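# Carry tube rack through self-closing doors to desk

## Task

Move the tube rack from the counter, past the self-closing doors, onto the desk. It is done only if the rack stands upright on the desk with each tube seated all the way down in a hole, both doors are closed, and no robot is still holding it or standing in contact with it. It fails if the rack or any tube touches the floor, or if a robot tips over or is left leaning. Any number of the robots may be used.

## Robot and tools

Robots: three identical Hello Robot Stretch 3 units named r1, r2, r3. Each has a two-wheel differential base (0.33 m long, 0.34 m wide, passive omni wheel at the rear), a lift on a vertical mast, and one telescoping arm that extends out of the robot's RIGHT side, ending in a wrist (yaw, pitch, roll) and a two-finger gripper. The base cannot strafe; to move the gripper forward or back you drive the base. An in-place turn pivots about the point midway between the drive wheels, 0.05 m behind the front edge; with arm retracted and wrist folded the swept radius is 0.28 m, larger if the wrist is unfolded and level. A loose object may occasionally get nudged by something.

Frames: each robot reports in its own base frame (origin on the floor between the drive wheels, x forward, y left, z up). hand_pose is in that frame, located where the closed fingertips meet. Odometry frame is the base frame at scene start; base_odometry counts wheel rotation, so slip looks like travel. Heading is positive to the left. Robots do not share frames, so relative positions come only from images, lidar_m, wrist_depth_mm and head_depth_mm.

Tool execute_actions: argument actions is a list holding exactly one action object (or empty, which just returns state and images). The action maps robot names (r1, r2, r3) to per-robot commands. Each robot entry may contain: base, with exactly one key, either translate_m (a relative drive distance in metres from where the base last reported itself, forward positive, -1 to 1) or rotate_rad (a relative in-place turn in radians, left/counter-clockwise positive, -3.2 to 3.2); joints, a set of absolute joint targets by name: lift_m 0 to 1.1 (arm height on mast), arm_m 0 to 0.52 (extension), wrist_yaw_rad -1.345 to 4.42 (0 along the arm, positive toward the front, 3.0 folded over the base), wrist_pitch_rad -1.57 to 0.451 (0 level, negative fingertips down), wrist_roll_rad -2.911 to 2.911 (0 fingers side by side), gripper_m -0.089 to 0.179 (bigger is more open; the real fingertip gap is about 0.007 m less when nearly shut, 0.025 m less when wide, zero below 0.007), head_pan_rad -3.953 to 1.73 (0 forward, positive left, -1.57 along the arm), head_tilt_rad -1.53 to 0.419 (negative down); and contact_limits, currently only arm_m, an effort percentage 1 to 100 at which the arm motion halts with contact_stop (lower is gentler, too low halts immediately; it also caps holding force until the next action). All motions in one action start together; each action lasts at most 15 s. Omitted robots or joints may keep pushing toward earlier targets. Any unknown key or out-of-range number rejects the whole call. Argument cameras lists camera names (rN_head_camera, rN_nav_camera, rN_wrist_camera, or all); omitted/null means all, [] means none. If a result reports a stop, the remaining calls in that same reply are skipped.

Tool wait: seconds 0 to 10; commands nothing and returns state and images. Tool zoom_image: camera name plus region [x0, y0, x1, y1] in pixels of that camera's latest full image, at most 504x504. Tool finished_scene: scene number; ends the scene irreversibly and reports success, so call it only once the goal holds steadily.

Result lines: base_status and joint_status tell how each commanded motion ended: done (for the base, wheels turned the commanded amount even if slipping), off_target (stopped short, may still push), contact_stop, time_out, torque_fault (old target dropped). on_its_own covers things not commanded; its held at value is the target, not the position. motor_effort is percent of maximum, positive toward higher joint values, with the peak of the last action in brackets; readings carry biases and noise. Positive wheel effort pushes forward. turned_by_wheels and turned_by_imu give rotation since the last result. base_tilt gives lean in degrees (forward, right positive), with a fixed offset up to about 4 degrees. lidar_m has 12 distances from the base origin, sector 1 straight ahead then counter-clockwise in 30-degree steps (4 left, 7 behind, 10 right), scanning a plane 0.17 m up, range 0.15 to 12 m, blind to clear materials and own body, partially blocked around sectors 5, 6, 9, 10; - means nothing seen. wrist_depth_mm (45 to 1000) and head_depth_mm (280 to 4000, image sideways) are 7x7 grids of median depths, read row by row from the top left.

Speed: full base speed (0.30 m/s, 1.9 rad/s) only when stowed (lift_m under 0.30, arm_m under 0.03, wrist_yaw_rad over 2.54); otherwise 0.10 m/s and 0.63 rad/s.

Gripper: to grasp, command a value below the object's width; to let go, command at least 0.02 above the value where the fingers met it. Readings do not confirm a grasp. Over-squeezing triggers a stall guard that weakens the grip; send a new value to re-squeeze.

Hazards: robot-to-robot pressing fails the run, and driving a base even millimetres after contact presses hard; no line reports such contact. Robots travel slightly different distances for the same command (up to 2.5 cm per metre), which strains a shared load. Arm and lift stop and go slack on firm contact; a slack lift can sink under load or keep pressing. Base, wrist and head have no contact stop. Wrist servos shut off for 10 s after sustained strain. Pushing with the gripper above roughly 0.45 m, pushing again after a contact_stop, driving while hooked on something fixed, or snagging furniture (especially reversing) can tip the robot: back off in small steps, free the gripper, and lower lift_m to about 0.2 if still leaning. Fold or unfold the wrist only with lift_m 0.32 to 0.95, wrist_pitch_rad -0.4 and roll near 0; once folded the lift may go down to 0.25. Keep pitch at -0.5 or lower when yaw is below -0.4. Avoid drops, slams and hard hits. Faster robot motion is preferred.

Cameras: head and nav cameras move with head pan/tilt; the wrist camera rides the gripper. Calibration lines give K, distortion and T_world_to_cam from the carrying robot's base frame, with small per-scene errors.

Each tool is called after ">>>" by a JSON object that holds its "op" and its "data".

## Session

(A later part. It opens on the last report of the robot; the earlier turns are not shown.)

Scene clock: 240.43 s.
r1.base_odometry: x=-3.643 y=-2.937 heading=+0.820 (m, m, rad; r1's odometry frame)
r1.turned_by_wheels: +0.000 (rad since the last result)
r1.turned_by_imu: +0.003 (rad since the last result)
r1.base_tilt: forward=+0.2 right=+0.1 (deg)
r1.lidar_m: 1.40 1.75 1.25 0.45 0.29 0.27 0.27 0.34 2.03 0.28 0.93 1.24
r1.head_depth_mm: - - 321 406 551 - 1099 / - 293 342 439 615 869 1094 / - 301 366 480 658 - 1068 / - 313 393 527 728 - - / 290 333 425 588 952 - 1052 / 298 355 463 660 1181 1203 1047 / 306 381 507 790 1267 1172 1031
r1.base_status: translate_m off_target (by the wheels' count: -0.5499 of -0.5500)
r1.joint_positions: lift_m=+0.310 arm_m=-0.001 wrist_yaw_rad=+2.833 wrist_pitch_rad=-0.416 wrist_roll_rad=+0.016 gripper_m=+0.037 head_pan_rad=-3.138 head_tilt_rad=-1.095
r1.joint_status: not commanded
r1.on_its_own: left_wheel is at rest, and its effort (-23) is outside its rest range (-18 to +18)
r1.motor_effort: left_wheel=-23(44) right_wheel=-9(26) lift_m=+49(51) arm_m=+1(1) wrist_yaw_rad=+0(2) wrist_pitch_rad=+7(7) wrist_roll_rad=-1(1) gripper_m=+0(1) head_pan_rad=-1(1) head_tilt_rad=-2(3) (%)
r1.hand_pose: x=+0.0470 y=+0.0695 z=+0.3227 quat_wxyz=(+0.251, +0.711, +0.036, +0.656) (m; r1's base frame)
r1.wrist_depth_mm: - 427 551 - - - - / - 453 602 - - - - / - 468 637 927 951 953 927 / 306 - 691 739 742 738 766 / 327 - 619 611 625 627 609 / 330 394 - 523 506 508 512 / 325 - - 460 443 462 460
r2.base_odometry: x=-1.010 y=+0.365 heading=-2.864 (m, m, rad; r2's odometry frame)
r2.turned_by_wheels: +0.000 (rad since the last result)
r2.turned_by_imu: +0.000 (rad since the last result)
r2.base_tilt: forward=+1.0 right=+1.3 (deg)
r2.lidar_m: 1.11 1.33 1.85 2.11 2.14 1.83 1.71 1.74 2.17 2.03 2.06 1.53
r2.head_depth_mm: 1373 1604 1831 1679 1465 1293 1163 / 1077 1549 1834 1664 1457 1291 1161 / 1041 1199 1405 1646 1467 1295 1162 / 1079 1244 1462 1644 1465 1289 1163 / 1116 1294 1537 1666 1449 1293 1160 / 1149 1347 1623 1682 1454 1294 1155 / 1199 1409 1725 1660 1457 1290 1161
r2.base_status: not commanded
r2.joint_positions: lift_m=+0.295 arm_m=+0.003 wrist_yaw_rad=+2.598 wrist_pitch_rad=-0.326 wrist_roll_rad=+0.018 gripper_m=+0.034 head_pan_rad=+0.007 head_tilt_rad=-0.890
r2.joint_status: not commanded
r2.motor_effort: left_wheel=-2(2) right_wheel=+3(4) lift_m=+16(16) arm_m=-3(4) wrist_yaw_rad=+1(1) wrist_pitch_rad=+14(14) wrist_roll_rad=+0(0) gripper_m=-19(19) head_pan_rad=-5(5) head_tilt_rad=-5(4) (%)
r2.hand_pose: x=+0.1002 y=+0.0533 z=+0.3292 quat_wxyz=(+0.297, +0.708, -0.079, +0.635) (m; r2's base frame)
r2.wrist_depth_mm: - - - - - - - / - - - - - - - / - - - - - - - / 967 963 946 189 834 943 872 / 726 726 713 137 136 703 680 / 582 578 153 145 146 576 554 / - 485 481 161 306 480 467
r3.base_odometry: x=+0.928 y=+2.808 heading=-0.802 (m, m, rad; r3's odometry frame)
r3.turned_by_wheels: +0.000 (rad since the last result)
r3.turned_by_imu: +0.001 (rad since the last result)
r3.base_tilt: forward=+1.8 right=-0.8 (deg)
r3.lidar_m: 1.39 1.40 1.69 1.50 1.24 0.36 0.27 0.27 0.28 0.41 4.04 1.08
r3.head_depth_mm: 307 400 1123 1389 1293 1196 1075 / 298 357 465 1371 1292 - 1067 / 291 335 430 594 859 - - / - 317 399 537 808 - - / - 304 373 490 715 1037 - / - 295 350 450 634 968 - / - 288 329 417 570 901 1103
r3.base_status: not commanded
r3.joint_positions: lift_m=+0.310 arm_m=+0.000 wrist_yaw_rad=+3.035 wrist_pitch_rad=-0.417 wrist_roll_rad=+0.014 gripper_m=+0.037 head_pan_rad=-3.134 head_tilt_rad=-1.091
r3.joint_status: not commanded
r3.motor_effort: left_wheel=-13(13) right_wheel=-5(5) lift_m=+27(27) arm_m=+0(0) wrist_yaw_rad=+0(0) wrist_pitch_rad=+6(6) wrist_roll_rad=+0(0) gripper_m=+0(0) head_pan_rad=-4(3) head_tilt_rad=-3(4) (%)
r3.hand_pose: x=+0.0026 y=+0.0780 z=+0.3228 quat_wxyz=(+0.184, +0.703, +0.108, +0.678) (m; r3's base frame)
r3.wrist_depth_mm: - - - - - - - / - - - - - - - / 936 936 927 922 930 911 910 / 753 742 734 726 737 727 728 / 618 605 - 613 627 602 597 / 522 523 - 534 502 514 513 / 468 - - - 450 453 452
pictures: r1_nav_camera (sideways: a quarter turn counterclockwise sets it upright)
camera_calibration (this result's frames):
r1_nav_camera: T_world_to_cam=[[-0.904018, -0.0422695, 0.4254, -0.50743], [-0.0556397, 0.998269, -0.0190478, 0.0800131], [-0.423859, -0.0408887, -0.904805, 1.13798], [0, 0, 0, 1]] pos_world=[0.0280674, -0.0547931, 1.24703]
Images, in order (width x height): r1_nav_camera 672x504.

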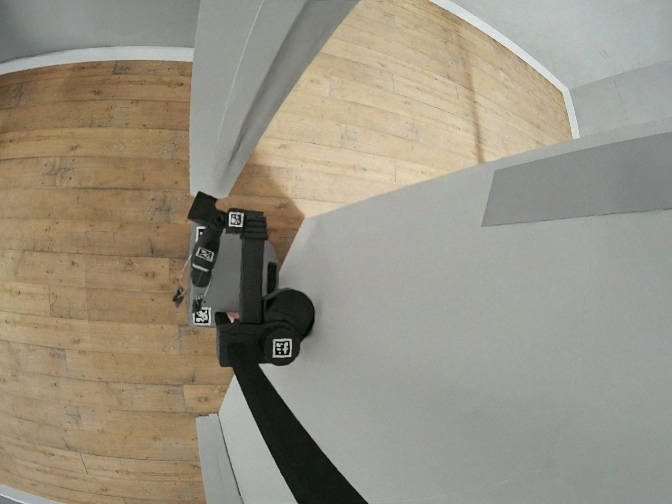

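>>> {"op": "execute_actions", "data": {"actions": [{"r1":{"base":{"translate_m":-0.4}}}], "cameras": []}}

>>> {"op": "execute_actions", "data": {"actions": [{"r1":{"base":{"rotate_rad":-0.45}}}], "cameras": []}}

>>> {"op": "execute_actions", "data": {"actions": [{"r1":{"base":{"translate_m":-0.25}}}], "cameras": []}}

>>> {"op": "execute_actions", "data": {"actions": [{"r1":{"base":{"rotate_rad":-0.8}}}], "cameras": []}}

>>> {"op": "execute_actions", "data": {"actions": [{"r1":{"base":{"translate_m":-0.3}}}], "cameras": ["r1_nav_camera","r2_nav_camera"]}}

Scene clock: 253.67 s.
r1.base_odometry: x=-3.916 y=-3.230 heading=+0.820 (m, m, rad; r1's odometry frame)
r1.turned_by_wheels: +0.000 (rad since the last result)
r1.turned_by_imu: +0.003 (rad since the last result)
r1.base_tilt: forward=+0.1 right=+0.1 (deg)
r1.lidar_m: 1.80 1.73 0.39 0.26 0.24 0.24 0.31 2.86 2.04 1.45 0.46 0.44
r1.head_depth_mm: - 290 320 372 443 - 722 / 289 316 367 440 544 649 1044 / 316 364 436 538 676 - 1070 / 2069 1521 1470 760 931 - - / 2071 1682 1558 1417 1284 - 1055 / 2052 1777 1569 1407 1276 1205 1048 / 2032 1750 1553 1391 1271 1172 1060
r1.base_status: done
r1.joint_positions: lift_m=+0.310 arm_m=-0.001 wrist_yaw_rad=+2.833 wrist_pitch_rad=-0.416 wrist_roll_rad=+0.016 gripper_m=+0.037 head_pan_rad=-3.138 head_tilt_rad=-1.095
r1.joint_status: not commanded
r1.motor_effort: left_wheel=-7(30) right_wheel=-6(14) lift_m=+49(49) arm_m=+0(0) wrist_yaw_rad=-1(2) wrist_pitch_rad=+7(7) wrist_roll_rad=+0(1) gripper_m=+0(0) head_pan_rad=-1(1) head_tilt_rad=-2(2) (%)
r1.hand_pose: x=+0.0470 y=+0.0695 z=+0.3227 quat_wxyz=(+0.251, +0.711, +0.036, +0.656) (m; r1's base frame)
r1.wrist_depth_mm: - 254 307 401 582 - - / - 272 329 445 675 - - / - 296 354 474 752 913 909 / 237 - 375 528 729 742 732 / 257 - 406 602 636 600 602 / 274 313 - 523 509 527 513 / 285 - - 450 456 456 455
r2.base_odometry: x=-1.010 y=+0.365 heading=-2.864 (m, m, rad; r2's odometry frame)
r2.turned_by_wheels: +0.000 (rad since the last result)
r2.turned_by_imu: +0.000 (rad since the last result)
r2.base_tilt: forward=+1.1 right=+1.3 (deg)
r2.lidar_m: 0.72 1.00 1.85 2.11 2.14 1.83 1.71 1.73 2.18 2.03 2.06 1.53
r2.head_depth_mm: 1364 1605 1851 1677 1441 1296 1161 / 1378 1576 1844 1671 1461 1298 1162 / 2810 2370 1829 1573 1459 1295 1159 / 2773 2314 1199 1429 1428 1299 1160 / 660 778 938 1200 1432 1287 1164 / 686 914 1153 1564 1457 1290 1158 / 885 1113 1477 1660 1450 1293 1158
r2.base_status: not commanded
r2.joint_positions: lift_m=+0.295 arm_m=+0.003 wrist_yaw_rad=+2.598 wrist_pitch_rad=-0.326 wrist_roll_rad=+0.018 gripper_m=+0.034 head_pan_rad=+0.007 head_tilt_rad=-0.890
r2.joint_status: not commanded
r2.motor_effort: left_wheel=-2(2) right_wheel=+3(3) lift_m=+16(16) arm_m=-3(4) wrist_yaw_rad=+1(1) wrist_pitch_rad=+14(14) wrist_roll_rad=+0(0) gripper_m=-18(19) head_pan_rad=-5(5) head_tilt_rad=-4(4) (%)
r2.hand_pose: x=+0.1002 y=+0.0533 z=+0.3292 quat_wxyz=(+0.297, +0.708, -0.079, +0.635) (m; r2's base frame)
r2.wrist_depth_mm: - - - - - - 855 / - - - - - - 810 / - - - - - - 765 / 979 984 931 189 846 903 714 / 727 724 703 137 136 707 642 / 590 593 153 145 145 570 559 / - 491 483 161 306 475 473
r3.base_odometry: x=+0.928 y=+2.808 heading=-0.802 (m, m, rad; r3's odometry frame)
r3.turned_by_wheels: +0.000 (rad since the last result)
r3.turned_by_imu: +0.001 (rad since the last result)
r3.base_tilt: forward=+1.7 right=-0.7 (deg)
r3.lidar_m: 1.39 1.40 1.69 1.50 1.24 0.36 0.27 0.27 0.28 0.41 4.04 1.08
r3.head_depth_mm: 307 400 1123 1394 1291 1198 1076 / 298 356 465 1375 1294 - 1072 / 291 335 430 593 863 - - / - 317 399 536 807 - - / - 304 373 490 715 1034 - / - 295 349 451 634 967 - / - 288 329 416 571 900 1105
r3.base_status: not commanded
r3.joint_positions: lift_m=+0.310 arm_m=+0.000 wrist_yaw_rad=+3.035 wrist_pitch_rad=-0.417 wrist_roll_rad=+0.014 gripper_m=+0.037 head_pan_rad=-3.134 head_tilt_rad=-1.091
r3.joint_status: not commanded
r3.motor_effort: left_wheel=-13(13) right_wheel=-6(6) lift_m=+27(27) arm_m=+0(0) wrist_yaw_rad=+0(1) wrist_pitch_rad=+5(5) wrist_roll_rad=+0(0) gripper_m=+0(0) head_pan_rad=-3(4) head_tilt_rad=-3(3) (%)
r3.hand_pose: x=+0.0026 y=+0.0780 z=+0.3228 quat_wxyz=(+0.184, +0.703, +0.108, +0.678) (m; r3's base frame)
r3.wrist_depth_mm: - - - - - - - / - - - - - - - / 942 928 934 913 936 932 933 / 749 734 728 739 734 734 736 / 614 622 - 609 625 607 607 / 525 522 - 537 502 521 515 / 467 - - - 452 452 452
pictures: none
No camera images: the call's "cameras" was empty. Leave "cameras" out to get every camera's image.

Scene clock: 255.33 s.
r1.base_odometry: x=-3.916 y=-3.230 heading=+0.371 (m, m, rad; r1's odometry frame)
r1.turned_by_wheels: -0.449 (rad since the last result)
r1.turned_by_imu: -0.442 (rad since the last result)
r1.base_tilt: forward=+0.2 right=+0.2 (deg)
r1.lidar_m: 0.45 1.81 1.60 0.38 0.27 0.26 0.27 0.37 2.65 2.00 1.08 0.44
r1.head_depth_mm: - - 314 389 512 - 1092 / - 293 341 430 584 784 1092 / - 304 372 482 648 - 1071 / 288 328 410 547 746 - - / 298 354 456 633 1035 - 1051 / 313 389 524 1359 1277 1197 1048 / 349 1478 1438 1394 1267 1170 1059
r1.base_status: done
r1.joint_positions: lift_m=+0.310 arm_m=-0.001 wrist_yaw_rad=+2.833 wrist_pitch_rad=-0.416 wrist_roll_rad=+0.016 gripper_m=+0.037 head_pan_rad=-3.138 head_tilt_rad=-1.095
r1.joint_status: not commanded
r1.motor_effort: left_wheel=+3(13) right_wheel=-14(17) lift_m=+49(49) arm_m=+0(0) wrist_yaw_rad=-1(1) wrist_pitch_rad=+7(7) wrist_roll_rad=+0(1) gripper_m=-1(1) head_pan_rad=-1(2) head_tilt_rad=-2(3) (%)
r1.hand_pose: x=+0.0470 y=+0.0695 z=+0.3227 quat_wxyz=(+0.251, +0.711, +0.036, +0.656) (m; r1's base frame)
r1.wrist_depth_mm: - 361 504 - - - - / - 388 538 - - - - / - 417 551 879 957 959 978 / 284 - 580 761 743 758 738 / 303 - 572 605 626 623 607 / 307 365 - 517 507 513 509 / 307 - - 451 453 452 454
r2.base_odometry: x=-1.010 y=+0.365 heading=-2.864 (m, m, rad; r2's odometry frame)
r2.turned_by_wheels: +0.000 (rad since the last result)
r2.turned_by_imu: +0.000 (rad since the last result)
r2.base_tilt: forward=+1.1 right=+1.3 (deg)
r2.lidar_m: 0.70 0.94 1.85 2.11 2.15 1.83 1.71 1.74 2.18 2.03 2.06 1.52
r2.head_depth_mm: 1376 1604 1843 1679 1463 1293 1158 / 1382 1576 1837 1687 1463 1290 1156 / 2813 2404 1837 1631 1456 1284 1158 / 2827 2377 1831 1468 1439 1290 1160 / 650 748 897 1111 1399 1290 1157 / 685 847 1077 1478 1459 1286 1165 / 832 1060 1424 1671 1455 1290 1160
r2.base_status: not commanded
r2.joint_positions: lift_m=+0.295 arm_m=+0.003 wrist_yaw_rad=+2.598 wrist_pitch_rad=-0.326 wrist_roll_rad=+0.018 gripper_m=+0.034 head_pan_rad=+0.007 head_tilt_rad=-0.890
r2.joint_status: not commanded
r2.motor_effort: left_wheel=-2(2) right_wheel=+3(3) lift_m=+15(16) arm_m=-3(4) wrist_yaw_rad=+2(1) wrist_pitch_rad=+14(14) wrist_roll_rad=+0(0) gripper_m=-19(19) head_pan_rad=-4(4) head_tilt_rad=-4(4) (%)
r2.hand_pose: x=+0.1002 y=+0.0533 z=+0.3292 quat_wxyz=(+0.297, +0.708, -0.079, +0.635) (m; r2's base frame)
r2.wrist_depth_mm: - - - - - - 818 / - - - - - - 760 / - - - - - - 699 / 976 956 976 189 835 934 677 / 721 723 700 137 136 704 632 / 583 580 153 145 145 573 556 / - 483 488 161 304 465 468
r3.base_odometry: x=+0.928 y=+2.808 heading=-0.802 (m, m, rad; r3's odometry frame)
r3.turned_by_wheels: +0.000 (rad since the last result)
r3.turned_by_imu: +0.000 (rad since the last result)
r3.base_tilt: forward=+1.7 right=-0.7 (deg)
r3.lidar_m: 1.39 1.40 1.69 1.50 1.24 0.36 0.27 0.27 0.28 0.41 4.05 1.08
r3.head_depth_mm: 307 400 1125 1390 1296 1201 1079 / 298 357 466 1367 1299 - 1069 / 290 335 430 594 861 - - / - 318 399 537 805 - - / - 304 372 490 714 1035 - / - 295 350 451 634 965 - / - 288 329 418 570 899 1105
r3.base_status: not commanded
r3.joint_positions: lift_m=+0.310 arm_m=+0.000 wrist_yaw_rad=+3.035 wrist_pitch_rad=-0.417 wrist_roll_rad=+0.014 gripper_m=+0.037 head_pan_rad=-3.134 head_tilt_rad=-1.091
r3.joint_status: not commanded
r3.motor_effort: left_wheel=-13(13) right_wheel=-6(5) lift_m=+26(27) arm_m=+0(0) wrist_yaw_rad=+1(1) wrist_pitch_rad=+6(6) wrist_roll_rad=+0(0) gripper_m=+0(0) head_pan_rad=-4(3) head_tilt_rad=-4(3) (%)
r3.hand_pose: x=+0.0026 y=+0.0780 z=+0.3228 quat_wxyz=(+0.184, +0.703, +0.108, +0.678) (m; r3's base frame)
r3.wrist_depth_mm: - - - - - - - / - - - - - - - / 932 940 926 923 934 926 924 / 739 750 749 735 737 736 733 / 617 610 - 606 629 611 599 / 523 522 - 540 505 519 514 / 468 - - - 455 452 455
pictures: none
No camera images: the call's "cameras" was empty. Leave "cameras" out to get every camera's image.

Scene clock: 258.87 s.
r1.base_odometry: x=-4.149 y=-3.321 heading=+0.371 (m, m, rad; r1's odometry frame)
r1.turned_by_wheels: +0.000 (rad since the last result)
r1.turned_by_imu: +0.001 (rad since the last result)
r1.base_tilt: forward=+0.1 right=+0.2 (deg)
r1.lidar_m: 0.68 2.04 0.47 0.28 0.25 0.25 0.29 0.84 2.73 2.12 1.82 0.74
r1.head_depth_mm: - 287 313 372 455 - 830 / - 302 354 433 549 678 1069 / 304 342 408 514 657 - 1067 / 2078 1812 1577 1363 866 - - / 2067 1784 1578 1416 1284 - 1052 / 2054 1769 1572 1387 1274 1204 1047 / 1990 1043 1323 1365 1268 1168 1059
r1.base_status: done
r1.joint_positions: lift_m=+0.310 arm_m=-0.001 wrist_yaw_rad=+2.833 wrist_pitch_rad=-0.416 wrist_roll_rad=+0.016 gripper_m=+0.037 head_pan_rad=-3.138 head_tilt_rad=-1.095
r1.joint_status: not commanded
r1.motor_effort: left_wheel=-2(16) right_wheel=-7(15) lift_m=+49(49) arm_m=+0(0) wrist_yaw_rad=-1(0) wrist_pitch_rad=+7(7) wrist_roll_rad=+0(0) gripper_m=-1(0) head_pan_rad=-1(1) head_tilt_rad=-2(2) (%)
r1.hand_pose: x=+0.0470 y=+0.0695 z=+0.3227 quat_wxyz=(+0.251, +0.711, +0.036, +0.656) (m; r1's base frame)
r1.wrist_depth_mm: - 272 340 476 - - - / - 296 361 514 - - - / - 323 392 570 884 930 952 / 248 - 415 641 726 722 742 / 264 - 442 605 632 607 610 / 280 320 - 525 500 526 514 / 286 - - 457 447 455 450
r2.base_odometry: x=-1.010 y=+0.365 heading=-2.864 (m, m, rad; r2's odometry frame)
r2.turned_by_wheels: +0.000 (rad since the last result)
r2.turned_by_imu: +0.000 (rad since the last result)
r2.base_tilt: forward=+1.1 right=+1.3 (deg)
r2.lidar_m: 0.85 0.64 1.85 2.11 2.15 1.83 1.71 1.73 2.17 2.03 2.06 1.52
r2.head_depth_mm: 1379 1589 1843 1674 1468 1290 1165 / 1376 1577 1838 1668 1459 1286 1162 / 2781 2393 1917 1642 1460 1290 1162 / 2807 2377 1930 1372 1387 1292 1158 / 2990 2401 1963 1372 1290 1284 1156 / 3003 2385 1856 1077 1300 1297 1156 / 2687 946 1016 994 1398 1283 1154
r2.base_status: not commanded
r2.joint_positions: lift_m=+0.295 arm_m=+0.003 wrist_yaw_rad=+2.598 wrist_pitch_rad=-0.326 wrist_roll_rad=+0.018 gripper_m=+0.034 head_pan_rad=+0.007 head_tilt_rad=-0.890
r2.joint_status: not commanded
r2.motor_effort: left_wheel=-2(2) right_wheel=+3(3) lift_m=+16(16) arm_m=-3(4) wrist_yaw_rad=+2(1) wrist_pitch_rad=+14(14) wrist_roll_rad=+0(0) gripper_m=-19(19) head_pan_rad=-5(5) head_tilt_rad=-5(3) (%)
r2.hand_pose: x=+0.1002 y=+0.0533 z=+0.3292 quat_wxyz=(+0.297, +0.708, -0.079, +0.635) (m; r2's base frame)
r2.wrist_depth_mm: - - - - - 703 943 / - - - - - 813 - / - - - - - 764 - / 940 947 940 189 824 657 562 / 729 722 721 137 136 630 515 / 592 585 152 145 145 564 545 / - 481 482 161 306 477 471
r3.base_odometry: x=+0.928 y=+2.808 heading=-0.802 (m, m, rad; r3's odometry frame)
r3.turned_by_wheels: +0.000 (rad since the last result)
r3.turned_by_imu: +0.001 (rad since the last result)
r3.base_tilt: forward=+1.7 right=-0.8 (deg)
r3.lidar_m: 1.39 1.40 1.69 1.50 1.24 0.36 0.27 0.27 0.28 0.41 4.05 1.08
r3.head_depth_mm: 307 399 1121 1392 1295 1199 1083 / 298 356 465 1372 1299 - 1070 / 291 335 431 595 860 - - / - 318 399 536 807 - - / - 304 373 490 713 1032 - / - 295 350 450 634 967 - / - 288 329 418 570 901 1101
r3.base_status: not commanded
r3.joint_positions: lift_m=+0.310 arm_m=+0.000 wrist_yaw_rad=+3.035 wrist_pitch_rad=-0.417 wrist_roll_rad=+0.014 gripper_m=+0.037 head_pan_rad=-3.134 head_tilt_rad=-1.091
r3.joint_status: not commanded
r3.motor_effort: left_wheel=-13(13) right_wheel=-6(5) lift_m=+27(27) arm_m=+0(0) wrist_yaw_rad=+0(1) wrist_pitch_rad=+5(6) wrist_roll_rad=+0(0) gripper_m=+0(0) head_pan_rad=-3(4) head_tilt_rad=-4(3) (%)
r3.hand_pose: x=+0.0026 y=+0.0780 z=+0.3228 quat_wxyz=(+0.184, +0.703, +0.108, +0.678) (m; r3's base frame)
r3.wrist_depth_mm: - - - - - - - / - - - - - - - / 941 941 917 933 922 932 919 / 735 742 736 738 735 729 732 / 616 620 - 613 624 607 609 / 523 522 - 532 508 521 522 / 472 - - - 450 450 451
pictures: none
No camera images: the call's "cameras" was empty. Leave "cameras" out to get every camera's image.

Scene clock: 261.07 s.
r1.base_odometry: x=-4.149 y=-3.321 heading=-0.428 (m, m, rad; r1's odometry frame)
r1.turned_by_wheels: -0.800 (rad since the last result)
r1.turned_by_imu: -0.789 (rad since the last result)
r1.base_tilt: forward=+0.2 right=+0.2 (deg)
r1.lidar_m: 1.03 0.68 2.04 2.01 0.37 0.28 0.28 0.29 0.85 0.85 2.33 2.06
r1.head_depth_mm: - 297 359 481 725 - 1105 / - 299 365 492 749 1192 1097 / - 303 371 502 725 - 1072 / - 303 377 514 735 - - / - 307 384 525 832 - 1055 / - 307 390 538 865 1201 1050 / - 308 395 552 1250 1178 1056
r1.base_status: done
r1.joint_positions: lift_m=+0.310 arm_m=-0.001 wrist_yaw_rad=+2.833 wrist_pitch_rad=-0.416 wrist_roll_rad=+0.016 gripper_m=+0.037 head_pan_rad=-3.138 head_tilt_rad=-1.095
r1.joint_status: not commanded
r1.motor_effort: left_wheel=-3(10) right_wheel=-11(14) lift_m=+49(49) arm_m=+0(1) wrist_yaw_rad=+0(0) wrist_pitch_rad=+6(7) wrist_roll_rad=-1(1) gripper_m=-2(0) head_pan_rad=-1(1) head_tilt_rad=-2(2) (%)
r1.hand_pose: x=+0.0470 y=+0.0695 z=+0.3227 quat_wxyz=(+0.251, +0.711, +0.036, +0.656) (m; r1's base frame)
r1.wrist_depth_mm: - - - - - - 523 / - - - - - - 561 / 385 934 968 953 946 843 614 / 409 - 759 754 755 704 658 / 414 - 630 615 644 607 611 / 405 508 - 527 511 523 518 / 383 - - 456 451 461 457
r2.base_odometry: x=-1.010 y=+0.365 heading=-2.864 (m, m, rad; r2's odometry frame)
r2.turned_by_wheels: +0.000 (rad since the last result)
r2.turned_by_imu: +0.000 (rad since the last result)
r2.base_tilt: forward=+1.1 right=+1.3 (deg)
r2.lidar_m: 0.85 0.64 1.85 2.11 2.14 1.84 1.71 1.73 2.18 2.03 2.06 1.53
r2.head_depth_mm: 1377 1575 1855 1676 1457 1294 1164 / 1385 1577 1838 1673 1463 1293 1162 / 2798 2365 1919 1663 1462 1285 1161 / 2770 2386 1961 1637 1436 1299 1161 / 2979 2388 1968 1121 1349 1292 1158 / 2879 2176 1134 1421 1344 1285 1161 / 2781 2379 1110 1323 1203 1285 1151
r2.base_status: not commanded
r2.joint_positions: lift_m=+0.295 arm_m=+0.003 wrist_yaw_rad=+2.598 wrist_pitch_rad=-0.326 wrist_roll_rad=+0.018 gripper_m=+0.034 head_pan_rad=+0.007 head_tilt_rad=-0.890
r2.joint_status: not commanded
r2.motor_effort: left_wheel=-3(2) right_wheel=+4(3) lift_m=+15(16) arm_m=-4(3) wrist_yaw_rad=+1(1) wrist_pitch_rad=+14(14) wrist_roll_rad=+0(0) gripper_m=-19(19) head_pan_rad=-4(5) head_tilt_rad=-5(5) (%)
r2.hand_pose: x=+0.1002 y=+0.0533 z=+0.3292 quat_wxyz=(+0.297, +0.708, -0.079, +0.635) (m; r2's base frame)
r2.wrist_depth_mm: - - - - - 633 - / - - - - - 718 - / - - - - - 716 762 / 970 951 956 189 676 696 598 / 730 718 720 137 136 675 594 / 586 584 153 144 146 569 562 / - 492 475 161 303 473 471
r3.base_odometry: x=+0.928 y=+2.808 heading=-0.802 (m, m, rad; r3's odometry frame)
r3.turned_by_wheels: +0.000 (rad since the last result)
r3.turned_by_imu: +0.000 (rad since the last result)
r3.base_tilt: forward=+1.6 right=-0.8 (deg)
r3.lidar_m: 1.39 1.40 1.69 1.50 1.24 0.36 0.27 0.27 0.28 0.41 4.04 1.09
r3.head_depth_mm: 307 399 1122 1387 1296 1199 1075 / 298 357 466 1374 1298 - 1071 / 291 335 430 594 863 - - / - 317 399 537 808 - - / - 304 373 490 714 1029 - / - 296 349 451 635 962 - / - 288 329 417 571 897 1100
r3.base_status: not commanded
r3.joint_positions: lift_m=+0.310 arm_m=+0.000 wrist_yaw_rad=+3.035 wrist_pitch_rad=-0.417 wrist_roll_rad=+0.014 gripper_m=+0.037 head_pan_rad=-3.134 head_tilt_rad=-1.091
r3.joint_status: not commanded
r3.motor_effort: left_wheel=-13(13) right_wheel=-6(5) lift_m=+27(27) arm_m=+1(0) wrist_yaw_rad=+1(0) wrist_pitch_rad=+5(6) wrist_roll_rad=+0(0) gripper_m=+0(0) head_pan_rad=-2(3) head_tilt_rad=-3(4) (%)
r3.hand_pose: x=+0.0026 y=+0.0780 z=+0.3228 quat_wxyz=(+0.184, +0.703, +0.108, +0.678) (m; r3's base frame)
r3.wrist_depth_mm: - - - - - - - / - - - - - - - / 953 948 921 920 923 931 924 / 738 743 735 733 726 730 731 / 612 618 - 610 629 608 606 / 522 520 - 534 502 513 519 / 465 - - - 455 447 449
pictures: none
No camera images: the call's "cameras" was empty. Leave "cameras" out to get every camera's image.

Scene clock: 268.80 s.
r1.base_odometry: x=-4.415 y=-3.198 heading=-0.435 (m, m, rad; r1's odometry frame)
r1.turned_by_wheels: -0.006 (rad since the last result)
r1.turned_by_imu: -0.026 (rad since the last result)
r1.base_tilt: forward=+0.1 right=+0.2 (deg)
r1.lidar_m: 1.22 0.86 2.15 0.47 0.30 0.27 0.27 0.33 2.53 0.80 2.59 2.25
r1.head_depth_mm: - - 323 410 564 - 1104 / - 292 343 443 625 894 1089 / - 300 364 479 663 - 1070 / - 310 389 521 721 - - / 287 326 416 573 921 - 1047 / 293 344 448 637 1240 1200 1046 / 300 366 493 1383 1266 1168 1078
r1.base_status: translate_m time_out (by the wheels' count: -0.2929 of -0.3000)
r1.joint_positions: lift_m=+0.310 arm_m=-0.001 wrist_yaw_rad=+2.833 wrist_pitch_rad=-0.416 wrist_roll_rad=+0.016 gripper_m=+0.037 head_pan_rad=-3.138 head_tilt_rad=-1.093
r1.joint_status: not commanded
r1.motor_effort: left_wheel=-5(100) right_wheel=-5(67) lift_m=+46(49) arm_m=+0(0) wrist_yaw_rad=-2(3) wrist_pitch_rad=+7(7) wrist_roll_rad=+0(0) gripper_m=+0(0) head_pan_rad=-1(2) head_tilt_rad=-3(3) (%)
r1.hand_pose: x=+0.0469 y=+0.0696 z=+0.3228 quat_wxyz=(+0.251, +0.711, +0.036, +0.656) (m; r1's base frame)
r1.wrist_depth_mm: - 456 - - - - - / - 476 - - - - 712 / - 511 872 938 922 928 717 / 317 - 711 766 746 721 718 / 332 - 612 614 625 614 614 / 337 408 - 521 516 534 521 / 329 - - 451 454 462 454
r2.base_odometry: x=-1.010 y=+0.365 heading=-2.864 (m, m, rad; r2's odometry frame)
r2.turned_by_wheels: +0.000 (rad since the last result)
r2.turned_by_imu: +0.000 (rad since the last result)
r2.base_tilt: forward=+1.1 right=+1.3 (deg)
r2.lidar_m: 1.47 0.80 0.75 2.11 2.15 1.84 1.71 1.74 2.17 2.02 2.06 1.53
r2.head_depth_mm: 1369 1601 1869 1677 1465 1287 1166 / 1382 1580 1837 1687 1466 1297 1163 / 2780 2385 1902 1680 1449 1286 1164 / 2800 2392 1978 1664 1449 1292 1159 / 2995 2394 1964 1667 1466 1285 1162 / 3009 2394 1974 1639 1292 1282 1157 / 3027 2395 1960 1199 1276 1287 1158
r2.base_status: not commanded
r2.joint_positions: lift_m=+0.295 arm_m=+0.003 wrist_yaw_rad=+2.598 wrist_pitch_rad=-0.326 wrist_roll_rad=+0.018 gripper_m=+0.034 head_pan_rad=+0.007 head_tilt_rad=-0.890
r2.joint_status: not commanded
r2.motor_effort: left_wheel=-2(2) right_wheel=+3(3) lift_m=+16(16) arm_m=-4(4) wrist_yaw_rad=+2(1) wrist_pitch_rad=+14(14) wrist_roll_rad=+0(0) gripper_m=-19(19) head_pan_rad=-4(5) head_tilt_rad=-5(4) (%)
r2.hand_pose: x=+0.1002 y=+0.0533 z=+0.3292 quat_wxyz=(+0.297, +0.708, -0.079, +0.635) (m; r2's base frame)
r2.wrist_depth_mm: - - - - 757 887 - / - - - - 822 994 - / - - - 839 827 822 - / 969 973 923 190 692 648 922 / 733 729 719 137 136 669 694 / 591 577 153 145 145 565 560 / - 483 481 162 304 476 479
r3.base_odometry: x=+0.928 y=+2.808 heading=-0.802 (m, m, rad; r3's odometry frame)
r3.turned_by_wheels: +0.000 (rad since the last result)
r3.turned_by_imu: +0.001 (rad since the last result)
r3.base_tilt: forward=+1.7 right=-0.8 (deg)
r3.lidar_m: 1.39 1.40 1.69 1.50 1.24 0.36 0.27 0.27 0.28 0.41 4.03 1.08
r3.head_depth_mm: 307 400 1125 1380 1293 1196 1081 / 298 356 465 1366 1300 - 1074 / 291 335 430 594 862 - - / - 318 399 539 807 - - / - 304 374 490 717 1033 - / - 296 350 451 634 966 - / - 288 329 418 570 901 1100
r3.base_status: not commanded
r3.joint_positions: lift_m=+0.310 arm_m=+0.000 wrist_yaw_rad=+3.035 wrist_pitch_rad=-0.417 wrist_roll_rad=+0.014 gripper_m=+0.037 head_pan_rad=-3.134 head_tilt_rad=-1.091
r3.joint_status: not commanded
r3.motor_effort: left_wheel=-13(13) right_wheel=-5(5) lift_m=+27(27) arm_m=+0(0) wrist_yaw_rad=+2(1) wrist_pitch_rad=+5(6) wrist_roll_rad=+0(0) gripper_m=+0(0) head_pan_rad=-3(3) head_tilt_rad=-4(3) (%)
r3.hand_pose: x=+0.0026 y=+0.0780 z=+0.3228 quat_wxyz=(+0.184, +0.703, +0.108, +0.678) (m; r3's base frame)
r3.wrist_depth_mm: - - - - - - - / - - - - - - - / 939 936 943 928 926 920 920 / 740 742 740 743 742 728 729 / 611 605 - 605 628 609 605 / 524 526 - 540 505 514 520 / 466 - - - 450 452 455
pictures: r1_nav_camera (sideways: a quarter turn counterclockwise sets it upright), r2_nav_camera (sideways: a quarter turn counterclockwise sets it upright)
camera_calibration (this result's frames):
r1_nav_camera: T_world_to_cam=[[-0.903286, -0.0423405, 0.426946, -0.509448], [-0.0557536, 0.998265, -0.0189587, 0.0798979], [-0.425402, -0.0409288, -0.904079, 1.13704], [0, 0, 0, 1]] pos_world=[0.0279781, -0.0547917, 1.247]
r2_nav_camera: T_world_to_cam=[[0.775397, 0.0112978, 0.631372, -0.782081], [-0.00710865, -0.99962, 0.0266174, 0.0146536], [0.631433, -0.0251273, -0.775023, 0.965876], [0, 0, 0, 1]] pos_world=[-0.00335822, 0.0477536, 1.24197]
Images, in order (width x height): r1_nav_camera 672x504, r2_nav_camera 672x504.

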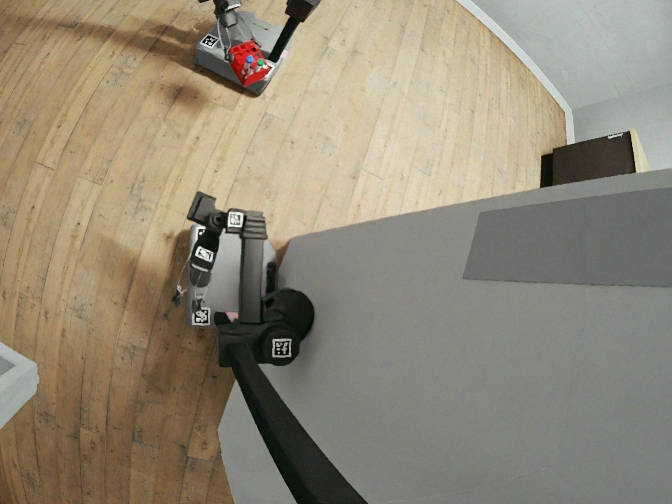

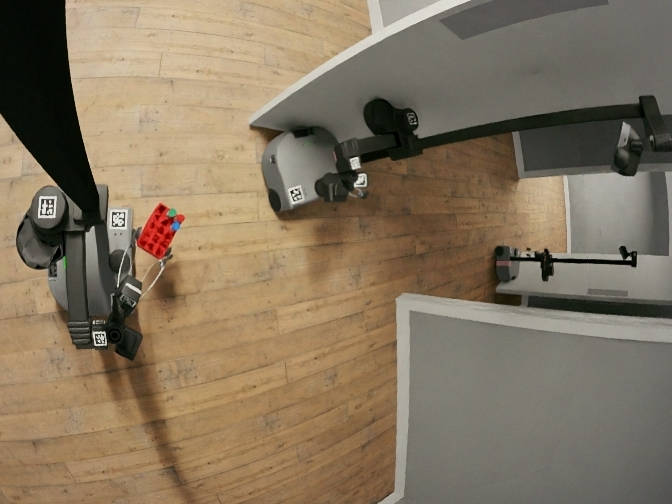

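>>> {"op": "execute_actions", "data": {"actions": [{"r2":{"base":{"rotate_rad":-0.6}}}], "cameras": []}}

>>> {"op": "execute_actions", "data": {"actions": [{"r2":{"base":{"translate_m":0.36}}}], "cameras": []}}

>>> {"op": "execute_actions", "data": {"actions": [{"r2":{"base":{"rotate_rad":0.82},"joints":{"head_tilt_rad":-1.1}}}], "cameras": ["r2_nav_camera"]}}

Scene clock: 279.67 s.
r1.base_odometry: x=-4.415 y=-3.198 heading=-0.435 (m, m, rad; r1's odometry frame)
r1.turned_by_wheels: +0.000 (rad since the last result)
r1.turned_by_imu: +0.001 (rad since the last result)
r1.base_tilt: forward=+0.2 right=+0.1 (deg)
r1.lidar_m: 1.22 0.86 2.15 0.47 0.30 0.27 0.27 0.33 2.53 0.76 2.59 2.25
r1.head_depth_mm: - - 324 411 565 - 1104 / - 293 343 442 625 898 1092 / - 300 364 479 661 - 1069 / - 310 389 522 721 - - / 286 326 416 573 920 - 1053 / 293 344 448 637 1242 1204 1044 / 300 365 492 1384 1268 1170 1074
r1.base_status: not commanded
r1.joint_positions: lift_m=+0.310 arm_m=-0.001 wrist_yaw_rad=+2.833 wrist_pitch_rad=-0.416 wrist_roll_rad=+0.016 gripper_m=+0.037 head_pan_rad=-3.138 head_tilt_rad=-1.093
r1.joint_status: not commanded
r1.motor_effort: left_wheel=-4(5) right_wheel=-4(5) lift_m=+46(46) arm_m=+1(0) wrist_yaw_rad=-1(1) wrist_pitch_rad=+6(6) wrist_roll_rad=-1(0) gripper_m=-1(0) head_pan_rad=-1(1) head_tilt_rad=-3(3) (%)
r1.hand_pose: x=+0.0469 y=+0.0696 z=+0.3228 quat_wxyz=(+0.251, +0.711, +0.036, +0.656) (m; r1's base frame)
r1.wrist_depth_mm: - 461 - - - - - / - 489 - - - - 700 / - 506 854 956 951 924 739 / 316 - 709 757 748 730 742 / 331 - 634 610 622 613 607 / 338 404 - 515 504 516 515 / 332 - - 458 455 456 440
r2.base_odometry: x=-1.010 y=+0.365 heading=+2.820 (m, m, rad; r2's odometry frame)
r2.turned_by_wheels: -0.600 (rad since the last result)
r2.turned_by_imu: -0.607 (rad since the last result)
r2.base_tilt: forward=+1.1 right=+1.3 (deg)
r2.lidar_m: 1.58 1.47 0.80 0.75 2.11 2.12 1.89 1.71 1.72 2.09 2.03 2.04
r2.head_depth_mm: 2233 2341 1956 1682 1458 1301 1161 / 2121 2327 1956 1675 1466 1293 1160 / 1905 2203 1987 1669 1462 1294 1156 / 1758 2019 1973 1676 1460 1295 1157 / 1617 1846 1978 1683 1457 1290 1157 / 1516 1701 1868 1659 1455 1292 1157 / 1413 1586 1811 1677 1451 1285 1157
r2.base_status: done
r2.joint_positions: lift_m=+0.295 arm_m=+0.003 wrist_yaw_rad=+2.598 wrist_pitch_rad=-0.326 wrist_roll_rad=+0.018 gripper_m=+0.034 head_pan_rad=+0.007 head_tilt_rad=-0.890
r2.joint_status: not commanded
r2.motor_effort: left_wheel=+3(8) right_wheel=-1(6) lift_m=+15(16) arm_m=-4(3) wrist_yaw_rad=+1(1) wrist_pitch_rad=+14(14) wrist_roll_rad=+0(0) gripper_m=-19(19) head_pan_rad=-4(5) head_tilt_rad=-4(5) (%)
r2.hand_pose: x=+0.1002 y=+0.0533 z=+0.3292 quat_wxyz=(+0.297, +0.708, -0.079, +0.635) (m; r2's base frame)
r2.wrist_depth_mm: - - 862 908 - - - / - - 912 - - - - / - - 854 836 - - - / 950 970 864 189 872 903 916 / 726 717 719 137 136 710 700 / 590 590 152 145 145 564 559 / - 486 485 161 307 476 470
r3.base_odometry: x=+0.928 y=+2.808 heading=-0.802 (m, m, rad; r3's odometry frame)
r3.turned_by_wheels: +0.000 (rad since the last result)
r3.turned_by_imu: +0.001 (rad since the last result)
r3.base_tilt: forward=+1.6 right=-0.8 (deg)
r3.lidar_m: 1.39 1.40 1.69 1.50 1.24 0.36 0.27 0.27 0.28 0.41 4.04 1.08
r3.head_depth_mm: 307 400 1120 1394 1290 1199 1074 / 298 357 466 1375 1300 - 1068 / 291 335 430 593 857 - - / - 317 400 537 805 - - / - 304 372 490 716 1031 - / - 296 350 451 635 966 - / - 288 329 417 570 900 1102
r3.base_status: not commanded
r3.joint_positions: lift_m=+0.310 arm_m=+0.000 wrist_yaw_rad=+3.035 wrist_pitch_rad=-0.417 wrist_roll_rad=+0.014 gripper_m=+0.037 head_pan_rad=-3.134 head_tilt_rad=-1.091
r3.joint_status: not commanded
r3.motor_effort: left_wheel=-13(13) right_wheel=-6(5) lift_m=+27(27) arm_m=+0(0) wrist_yaw_rad=+1(0) wrist_pitch_rad=+5(6) wrist_roll_rad=+0(0) gripper_m=+0(0) head_pan_rad=-4(3) head_tilt_rad=-4(3) (%)
r3.hand_pose: x=+0.0026 y=+0.0780 z=+0.3228 quat_wxyz=(+0.184, +0.703, +0.108, +0.678) (m; r3's base frame)
r3.wrist_depth_mm: - - - - - - - / - - - - - - - / 927 931 909 927 915 936 928 / 749 747 736 724 731 727 733 / 618 613 - 612 623 612 607 / 523 520 - 536 507 517 521 / 469 - - - 452 453 450
pictures: none
No camera images: the call's "cameras" was empty. Leave "cameras" out to get every camera's image.

Scene clock: 282.63 s.
r1.base_odometry: x=-4.415 y=-3.198 heading=-0.435 (m, m, rad; r1's odometry frame)
r1.turned_by_wheels: +0.000 (rad since the last result)
r1.turned_by_imu: +0.001 (rad since the last result)
r1.base_tilt: forward=+0.2 right=+0.2 (deg)
r1.lidar_m: 1.22 0.86 2.14 0.47 0.30 0.27 0.27 0.33 2.53 0.57 0.56 2.25
r1.head_depth_mm: - - 324 412 564 - 1103 / - 293 343 444 625 898 1096 / - 300 364 479 662 - 1066 / - 311 389 522 721 - - / 287 326 415 573 922 - 1044 / 293 344 449 635 1240 1206 1045 / 300 366 492 1380 1269 1172 1074
r1.base_status: not commanded
r1.joint_positions: lift_m=+0.310 arm_m=-0.001 wrist_yaw_rad=+2.833 wrist_pitch_rad=-0.416 wrist_roll_rad=+0.016 gripper_m=+0.037 head_pan_rad=-3.138 head_tilt_rad=-1.093
r1.joint_status: not commanded
r1.motor_effort: left_wheel=-5(5) right_wheel=-5(4) lift_m=+46(46) arm_m=+1(1) wrist_yaw_rad=-1(0) wrist_pitch_rad=+7(7) wrist_roll_rad=-1(1) gripper_m=-1(1) head_pan_rad=-2(1) head_tilt_rad=-3(4) (%)
r1.hand_pose: x=+0.0469 y=+0.0696 z=+0.3228 quat_wxyz=(+0.251, +0.711, +0.037, +0.656) (m; r1's base frame)
r1.wrist_depth_mm: - 461 - - - - - / - 477 - - - - 696 / - 508 860 963 936 940 731 / 317 - 713 772 749 755 714 / 333 - 633 615 629 610 601 / 338 411 - 533 507 523 525 / 332 - - 456 454 455 458
r2.base_odometry: x=-1.351 y=+0.479 heading=+2.820 (m, m, rad; r2's odometry frame)
r2.turned_by_wheels: +0.000 (rad since the last result)
r2.turned_by_imu: +0.002 (rad since the last result)
r2.base_tilt: forward=+1.1 right=+1.3 (deg)
r2.lidar_m: 1.27 1.15 1.20 0.66 0.80 2.36 2.19 1.99 2.00 1.99 1.79 1.81
r2.head_depth_mm: 1846 2166 1974 1681 1459 1299 1157 / 1684 2006 1958 1674 1454 1293 1159 / 1529 1792 1958 1690 1454 1290 1155 / 1406 1630 1861 1675 1469 1289 1158 / 1299 1482 1738 1673 1460 1292 1156 / 1207 1369 1566 1661 1459 1290 1161 / 1126 1270 1446 1599 1456 1287 1153
r2.base_status: done
r2.joint_positions: lift_m=+0.295 arm_m=+0.003 wrist_yaw_rad=+2.598 wrist_pitch_rad=-0.326 wrist_roll_rad=+0.018 gripper_m=+0.034 head_pan_rad=+0.007 head_tilt_rad=-0.890
r2.joint_status: not commanded
r2.motor_effort: left_wheel=+3(9) right_wheel=-1(3) lift_m=+15(16) arm_m=-3(3) wrist_yaw_rad=+1(2) wrist_pitch_rad=+14(14) wrist_roll_rad=+0(0) gripper_m=-19(19) head_pan_rad=-5(4) head_tilt_rad=-5(4) (%)
r2.hand_pose: x=+0.1002 y=+0.0533 z=+0.3292 quat_wxyz=(+0.297, +0.708, -0.079, +0.635) (m; r2's base frame)
r2.wrist_depth_mm: 665 500 - - - 954 891 / 687 827 - - - - 935 / 718 842 899 - - - 985 / 719 638 709 189 807 894 912 / 744 671 656 137 136 697 675 / 600 576 152 145 146 562 566 / - 484 492 161 304 472 472
r3.base_odometry: x=+0.928 y=+2.808 heading=-0.802 (m, m, rad; r3's odometry frame)
r3.turned_by_wheels: +0.000 (rad since the last result)
r3.turned_by_imu: +0.000 (rad since the last result)
r3.base_tilt: forward=+1.7 right=-0.7 (deg)
r3.lidar_m: 1.39 1.40 1.69 1.50 1.24 0.36 0.27 0.27 0.28 0.41 4.04 1.08
r3.head_depth_mm: 307 400 1120 1385 1297 1200 1078 / 298 357 465 1369 1294 - 1072 / 291 335 430 595 861 - - / - 318 399 538 804 - - / - 304 373 490 713 1036 - / - 296 350 452 634 967 - / - 288 329 417 570 900 1100
r3.base_status: not commanded
r3.joint_positions: lift_m=+0.310 arm_m=+0.000 wrist_yaw_rad=+3.035 wrist_pitch_rad=-0.417 wrist_roll_rad=+0.014 gripper_m=+0.037 head_pan_rad=-3.134 head_tilt_rad=-1.091
r3.joint_status: not commanded
r3.motor_effort: left_wheel=-13(13) right_wheel=-6(5) lift_m=+27(27) arm_m=+0(0) wrist_yaw_rad=+0(1) wrist_pitch_rad=+6(5) wrist_roll_rad=+0(0) gripper_m=+0(0) head_pan_rad=-4(4) head_tilt_rad=-4(4) (%)
r3.hand_pose: x=+0.0026 y=+0.0780 z=+0.3228 quat_wxyz=(+0.184, +0.703, +0.108, +0.678) (m; r3's base frame)
r3.wrist_depth_mm: - - - - - - - / - - - - - - - / 932 944 952 930 918 925 918 / 740 745 735 732 731 733 727 / 615 613 - 612 627 606 606 / 525 520 - 537 506 521 522 / 464 - - - 453 452 449
pictures: none
No camera images: the call's "cameras" was empty. Leave "cameras" out to get every camera's image.

Scene clock: 284.43 s.
r1.base_odometry: x=-4.415 y=-3.198 heading=-0.435 (m, m, rad; r1's odometry frame)
r1.turned_by_wheels: +0.000 (rad since the last result)
r1.turned_by_imu: +0.000 (rad since the last result)
r1.base_tilt: forward=+0.2 right=+0.2 (deg)
r1.lidar_m: 1.22 0.86 2.14 0.47 0.30 0.27 0.27 0.33 2.53 0.68 0.66 2.26
r1.head_depth_mm: - - 324 411 565 - 1105 / - 293 343 443 624 895 1096 / - 300 364 479 662 - 1069 / - 311 389 522 723 - - / 287 327 416 574 923 - 1051 / 293 344 449 638 1234 1201 1049 / 300 365 492 1386 1267 1173 1073
r1.base_status: not commanded
r1.joint_positions: lift_m=+0.310 arm_m=-0.001 wrist_yaw_rad=+2.833 wrist_pitch_rad=-0.416 wrist_roll_rad=+0.016 gripper_m=+0.037 head_pan_rad=-3.138 head_tilt_rad=-1.093
r1.joint_status: not commanded
r1.motor_effort: left_wheel=-4(5) right_wheel=-5(4) lift_m=+46(46) arm_m=+1(0) wrist_yaw_rad=-1(1) wrist_pitch_rad=+7(7) wrist_roll_rad=-1(1) gripper_m=-1(1) head_pan_rad=-1(1) head_tilt_rad=-3(3) (%)
r1.hand_pose: x=+0.0469 y=+0.0696 z=+0.3228 quat_wxyz=(+0.251, +0.711, +0.036, +0.656) (m; r1's base frame)
r1.wrist_depth_mm: - 458 - - - - - / - 482 - - - - 699 / - 510 827 955 964 949 735 / 318 - 708 736 736 739 735 / 334 - 615 597 642 622 598 / 335 414 - 524 511 524 530 / 337 - - 460 456 459 456
r2.base_odometry: x=-1.351 y=+0.479 heading=-2.643 (m, m, rad; r2's odometry frame)
r2.turned_by_wheels: +0.820 (rad since the last result)
r2.turned_by_imu: +0.829 (rad since the last result)
r2.base_tilt: forward=+1.1 right=+1.3 (deg)
r2.lidar_m: 1.16 0.66 0.79 2.35 2.52 2.00 1.98 2.15 1.81 1.80 1.46 1.15
r2.head_depth_mm: 1145 1374 1583 1465 1324 1222 1145 / 2055 1519 1582 1464 1326 1216 1153 / 2052 1791 1606 1460 1326 1220 1155 / 2040 1807 1615 1461 1331 1221 1160 / 2048 1797 1608 1463 1328 1224 874 / 2039 1806 1611 1449 1321 1224 1143 / 2041 1809 1616 1232 1246 1221 1123
r2.base_status: done
r2.joint_positions: lift_m=+0.295 arm_m=+0.003 wrist_yaw_rad=+2.598 wrist_pitch_rad=-0.326 wrist_roll_rad=+0.018 gripper_m=+0.034 head_pan_rad=+0.007 head_tilt_rad=-1.087
r2.joint_status: all done
r2.motor_effort: left_wheel=-2(7) right_wheel=+4(9) lift_m=+16(16) arm_m=-3(3) wrist_yaw_rad=+2(1) wrist_pitch_rad=+14(14) wrist_roll_rad=+0(0) gripper_m=-19(20) head_pan_rad=-5(5) head_tilt_rad=-5(22) (%)
r2.hand_pose: x=+0.1002 y=+0.0533 z=+0.3292 quat_wxyz=(+0.297, +0.708, -0.079, +0.635) (m; r2's base frame)
r2.wrist_depth_mm: - - - 793 533 928 - / - - - 834 892 - - / - - - 244 782 - - / 965 930 932 189 605 859 889 / 736 712 715 137 136 695 698 / 590 584 153 145 146 570 562 / - 490 491 161 305 479 466
r3.base_odometry: x=+0.928 y=+2.808 heading=-0.802 (m, m, rad; r3's odometry frame)
r3.turned_by_wheels: +0.000 (rad since the last result)
r3.turned_by_imu: +0.000 (rad since the last result)
r3.base_tilt: forward=+1.6 right=-0.8 (deg)
r3.lidar_m: 1.39 1.40 1.69 1.50 1.24 0.36 0.27 0.27 0.28 0.41 4.04 1.08
r3.head_depth_mm: 307 400 1120 1388 1285 1201 1080 / 298 357 466 1377 1295 - 1070 / 291 336 430 594 860 - - / - 318 400 536 805 - - / - 304 373 490 715 1036 - / - 295 349 451 635 966 - / - 288 329 417 572 901 1100
r3.base_status: not commanded
r3.joint_positions: lift_m=+0.310 arm_m=+0.000 wrist_yaw_rad=+3.035 wrist_pitch_rad=-0.417 wrist_roll_rad=+0.014 gripper_m=+0.037 head_pan_rad=-3.134 head_tilt_rad=-1.091
r3.joint_status: not commanded
r3.motor_effort: left_wheel=-13(13) right_wheel=-5(5) lift_m=+27(27) arm_m=+0(0) wrist_yaw_rad=+1(1) wrist_pitch_rad=+6(6) wrist_roll_rad=+0(0) gripper_m=+0(0) head_pan_rad=-3(3) head_tilt_rad=-4(4) (%)
r3.hand_pose: x=+0.0026 y=+0.0780 z=+0.3228 quat_wxyz=(+0.184, +0.703, +0.108, +0.678) (m; r3's base frame)
r3.wrist_depth_mm: - - - - - - - / - - - - - - - / 936 945 931 924 932 936 930 / 738 761 737 744 747 734 737 / 621 609 - 607 634 607 602 / 524 526 - 534 502 516 520 / 466 - - - 451 454 451
pictures: r2_nav_camera (sideways: a quarter turn counterclockwise sets it upright)
camera_calibration (this result's frames):
r2_nav_camera: T_world_to_cam=[[0.883905, 0.0119092, 0.467515, -0.569278], [-0.0017755, -0.999583, 0.0288196, 0.0117612], [0.467663, -0.0263039, -0.883515, 1.10791], [0, 0, 0, 1]] pos_world=[-0.014919, 0.0476781, 1.24466]
Images, in order (width x height): r2_nav_camera 672x504.

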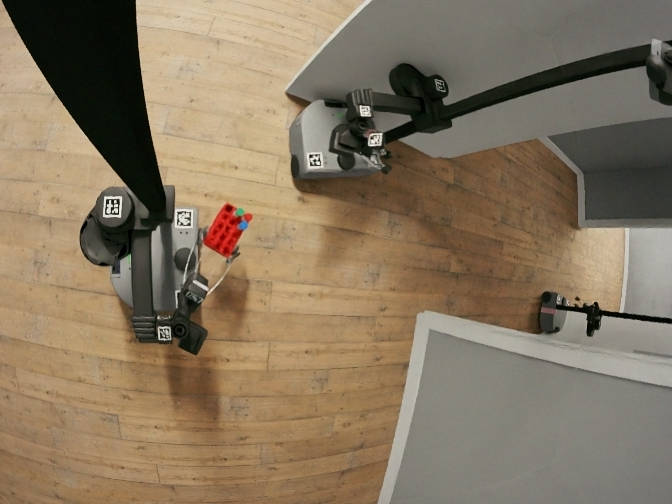

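>>> {"op": "execute_actions", "data": {"actions": [{"r2":{"base":{"translate_m":0.9}}}], "cameras": ["r2_nav_camera"]}}

Scene clock: 292.07 s.
r1.base_odometry: x=-4.415 y=-3.198 heading=-0.435 (m, m, rad; r1's odometry frame)
r1.turned_by_wheels: +0.000 (rad since the last result)
r1.turned_by_imu: +0.002 (rad since the last result)
r1.base_tilt: forward=+0.2 right=+0.2 (deg)
r1.lidar_m: 1.22 0.32 2.14 0.47 0.30 0.27 0.27 0.33 2.53 2.53 2.59 2.25
r1.head_depth_mm: - - 323 412 564 - 1100 / - 293 342 442 624 896 1093 / - 300 364 479 662 - 1070 / - 310 388 523 720 - - / 286 327 417 573 922 - 1051 / 292 344 448 635 1245 1198 1046 / 299 366 492 1385 1263 1171 1079
r1.base_status: not commanded
r1.joint_positions: lift_m=+0.310 arm_m=-0.001 wrist_yaw_rad=+2.833 wrist_pitch_rad=-0.416 wrist_roll_rad=+0.016 gripper_m=+0.037 head_pan_rad=-3.138 head_tilt_rad=-1.093
r1.joint_status: not commanded
r1.motor_effort: left_wheel=-5(5) right_wheel=-4(4) lift_m=+46(46) arm_m=-1(0) wrist_yaw_rad=+0(1) wrist_pitch_rad=+6(7) wrist_roll_rad=-1(0) gripper_m=-1(0) head_pan_rad=-1(1) head_tilt_rad=-3(3) (%)
r1.hand_pose: x=+0.0469 y=+0.0696 z=+0.3228 quat_wxyz=(+0.251, +0.711, +0.037, +0.656) (m; r1's base frame)
r1.wrist_depth_mm: - 457 - - - 458 368 / - 482 - - - 324 689 / - 509 858 935 924 353 717 / 318 - 724 723 738 386 469 / 334 - 604 604 460 393 392 / 334 410 - 527 499 348 335 / 329 - - 458 444 337 296
r2.base_odometry: x=-2.142 y=+0.049 heading=-2.644 (m, m, rad; r2's odometry frame)
r2.turned_by_wheels: +0.000 (rad since the last result)
r2.turned_by_imu: +0.004 (rad since the last result)
r2.base_tilt: forward=+1.0 right=+1.3 (deg)
r2.lidar_m: 1.72 1.53 0.57 0.57 0.45 2.91 2.88 2.42 1.93 0.68 0.37 0.44
r2.head_depth_mm: 1827 1808 1618 1461 1333 1104 1152 / 1892 1810 1613 1463 1321 1220 1156 / 2053 1805 1619 1450 1323 1225 1152 / 2037 1789 1610 1451 1323 1218 1155 / 2033 1817 1610 1455 1329 1220 843 / 2068 1783 1603 1466 1321 1216 1136 / 2022 1793 1602 1449 1331 1221 1128
r2.base_status: done
r2.joint_positions: lift_m=+0.295 arm_m=+0.003 wrist_yaw_rad=+2.598 wrist_pitch_rad=-0.326 wrist_roll_rad=+0.018 gripper_m=+0.034 head_pan_rad=+0.007 head_tilt_rad=-1.087
r2.joint_status: not commanded
r2.motor_effort: left_wheel=-2(6) right_wheel=+4(8) lift_m=+16(16) arm_m=-3(3) wrist_yaw_rad=+1(2) wrist_pitch_rad=+14(14) wrist_roll_rad=+0(0) gripper_m=-19(19) head_pan_rad=-4(5) head_tilt_rad=-5(5) (%)
r2.hand_pose: x=+0.1002 y=+0.0533 z=+0.3292 quat_wxyz=(+0.297, +0.708, -0.079, +0.635) (m; r2's base frame)
r2.wrist_depth_mm: 474 501 549 618 - - - / 504 554 585 641 - - - / 541 576 639 652 - - - / 582 627 667 189 825 895 905 / 597 677 706 137 136 706 678 / 532 580 152 145 145 565 561 / - 481 488 161 306 479 467
r3.base_odometry: x=+0.928 y=+2.808 heading=-0.802 (m, m, rad; r3's odometry frame)
r3.turned_by_wheels: +0.000 (rad since the last result)
r3.turned_by_imu: +0.001 (rad since the last result)
r3.base_tilt: forward=+1.7 right=-0.8 (deg)
r3.lidar_m: 1.39 1.40 1.70 1.50 1.24 0.36 0.27 0.27 0.28 0.41 4.04 1.08
r3.head_depth_mm: 307 400 1124 1389 1303 1198 1075 / 298 357 465 1364 1295 - 1066 / 290 335 430 593 862 - - / - 318 400 536 807 - - / - 304 373 490 715 1038 - / - 295 350 451 634 968 - / - 288 329 418 570 897 1104
r3.base_status: not commanded
r3.joint_positions: lift_m=+0.310 arm_m=+0.000 wrist_yaw_rad=+3.035 wrist_pitch_rad=-0.417 wrist_roll_rad=+0.014 gripper_m=+0.037 head_pan_rad=-3.134 head_tilt_rad=-1.091
r3.joint_status: not commanded
r3.motor_effort: left_wheel=-13(13) right_wheel=-5(5) lift_m=+27(27) arm_m=+0(0) wrist_yaw_rad=+0(0) wrist_pitch_rad=+5(6) wrist_roll_rad=+0(0) gripper_m=+0(0) head_pan_rad=-3(4) head_tilt_rad=-3(3) (%)
r3.hand_pose: x=+0.0026 y=+0.0780 z=+0.3228 quat_wxyz=(+0.184, +0.703, +0.108, +0.678) (m; r3's base frame)
r3.wrist_depth_mm: - - - - - - - / - - - - - - - / 934 935 928 922 939 919 924 / 752 742 742 742 736 734 739 / 616 607 - 609 628 606 604 / 523 526 - 539 504 522 516 / 465 - - - 454 452 453
pictures: r2_nav_camera (sideways: a quarter turn counterclockwise sets it upright)
camera_calibration (this result's frames):
r2_nav_camera: T_world_to_cam=[[0.884185, 0.0119115, 0.466985, -0.568589], [-0.0017577, -0.999583, 0.0288246, 0.0117546], [0.467134, -0.0263071, -0.883795, 1.10827], [0, 0, 0, 1]] pos_world=[-0.0149533, 0.0476779, 1.24467]
Images, in order (width x height): r2_nav_camera 672x504.

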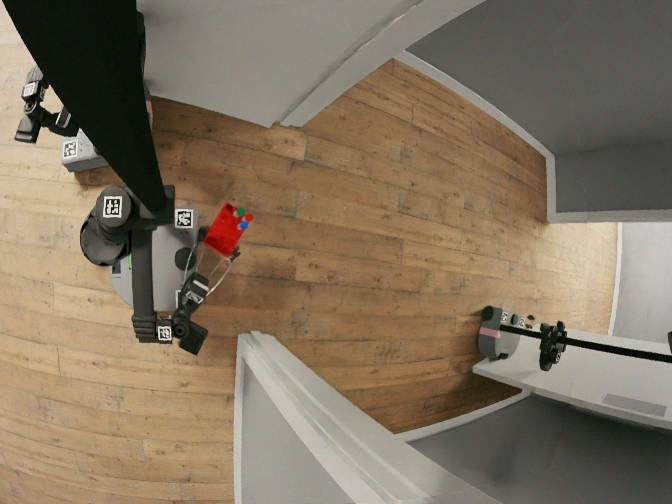

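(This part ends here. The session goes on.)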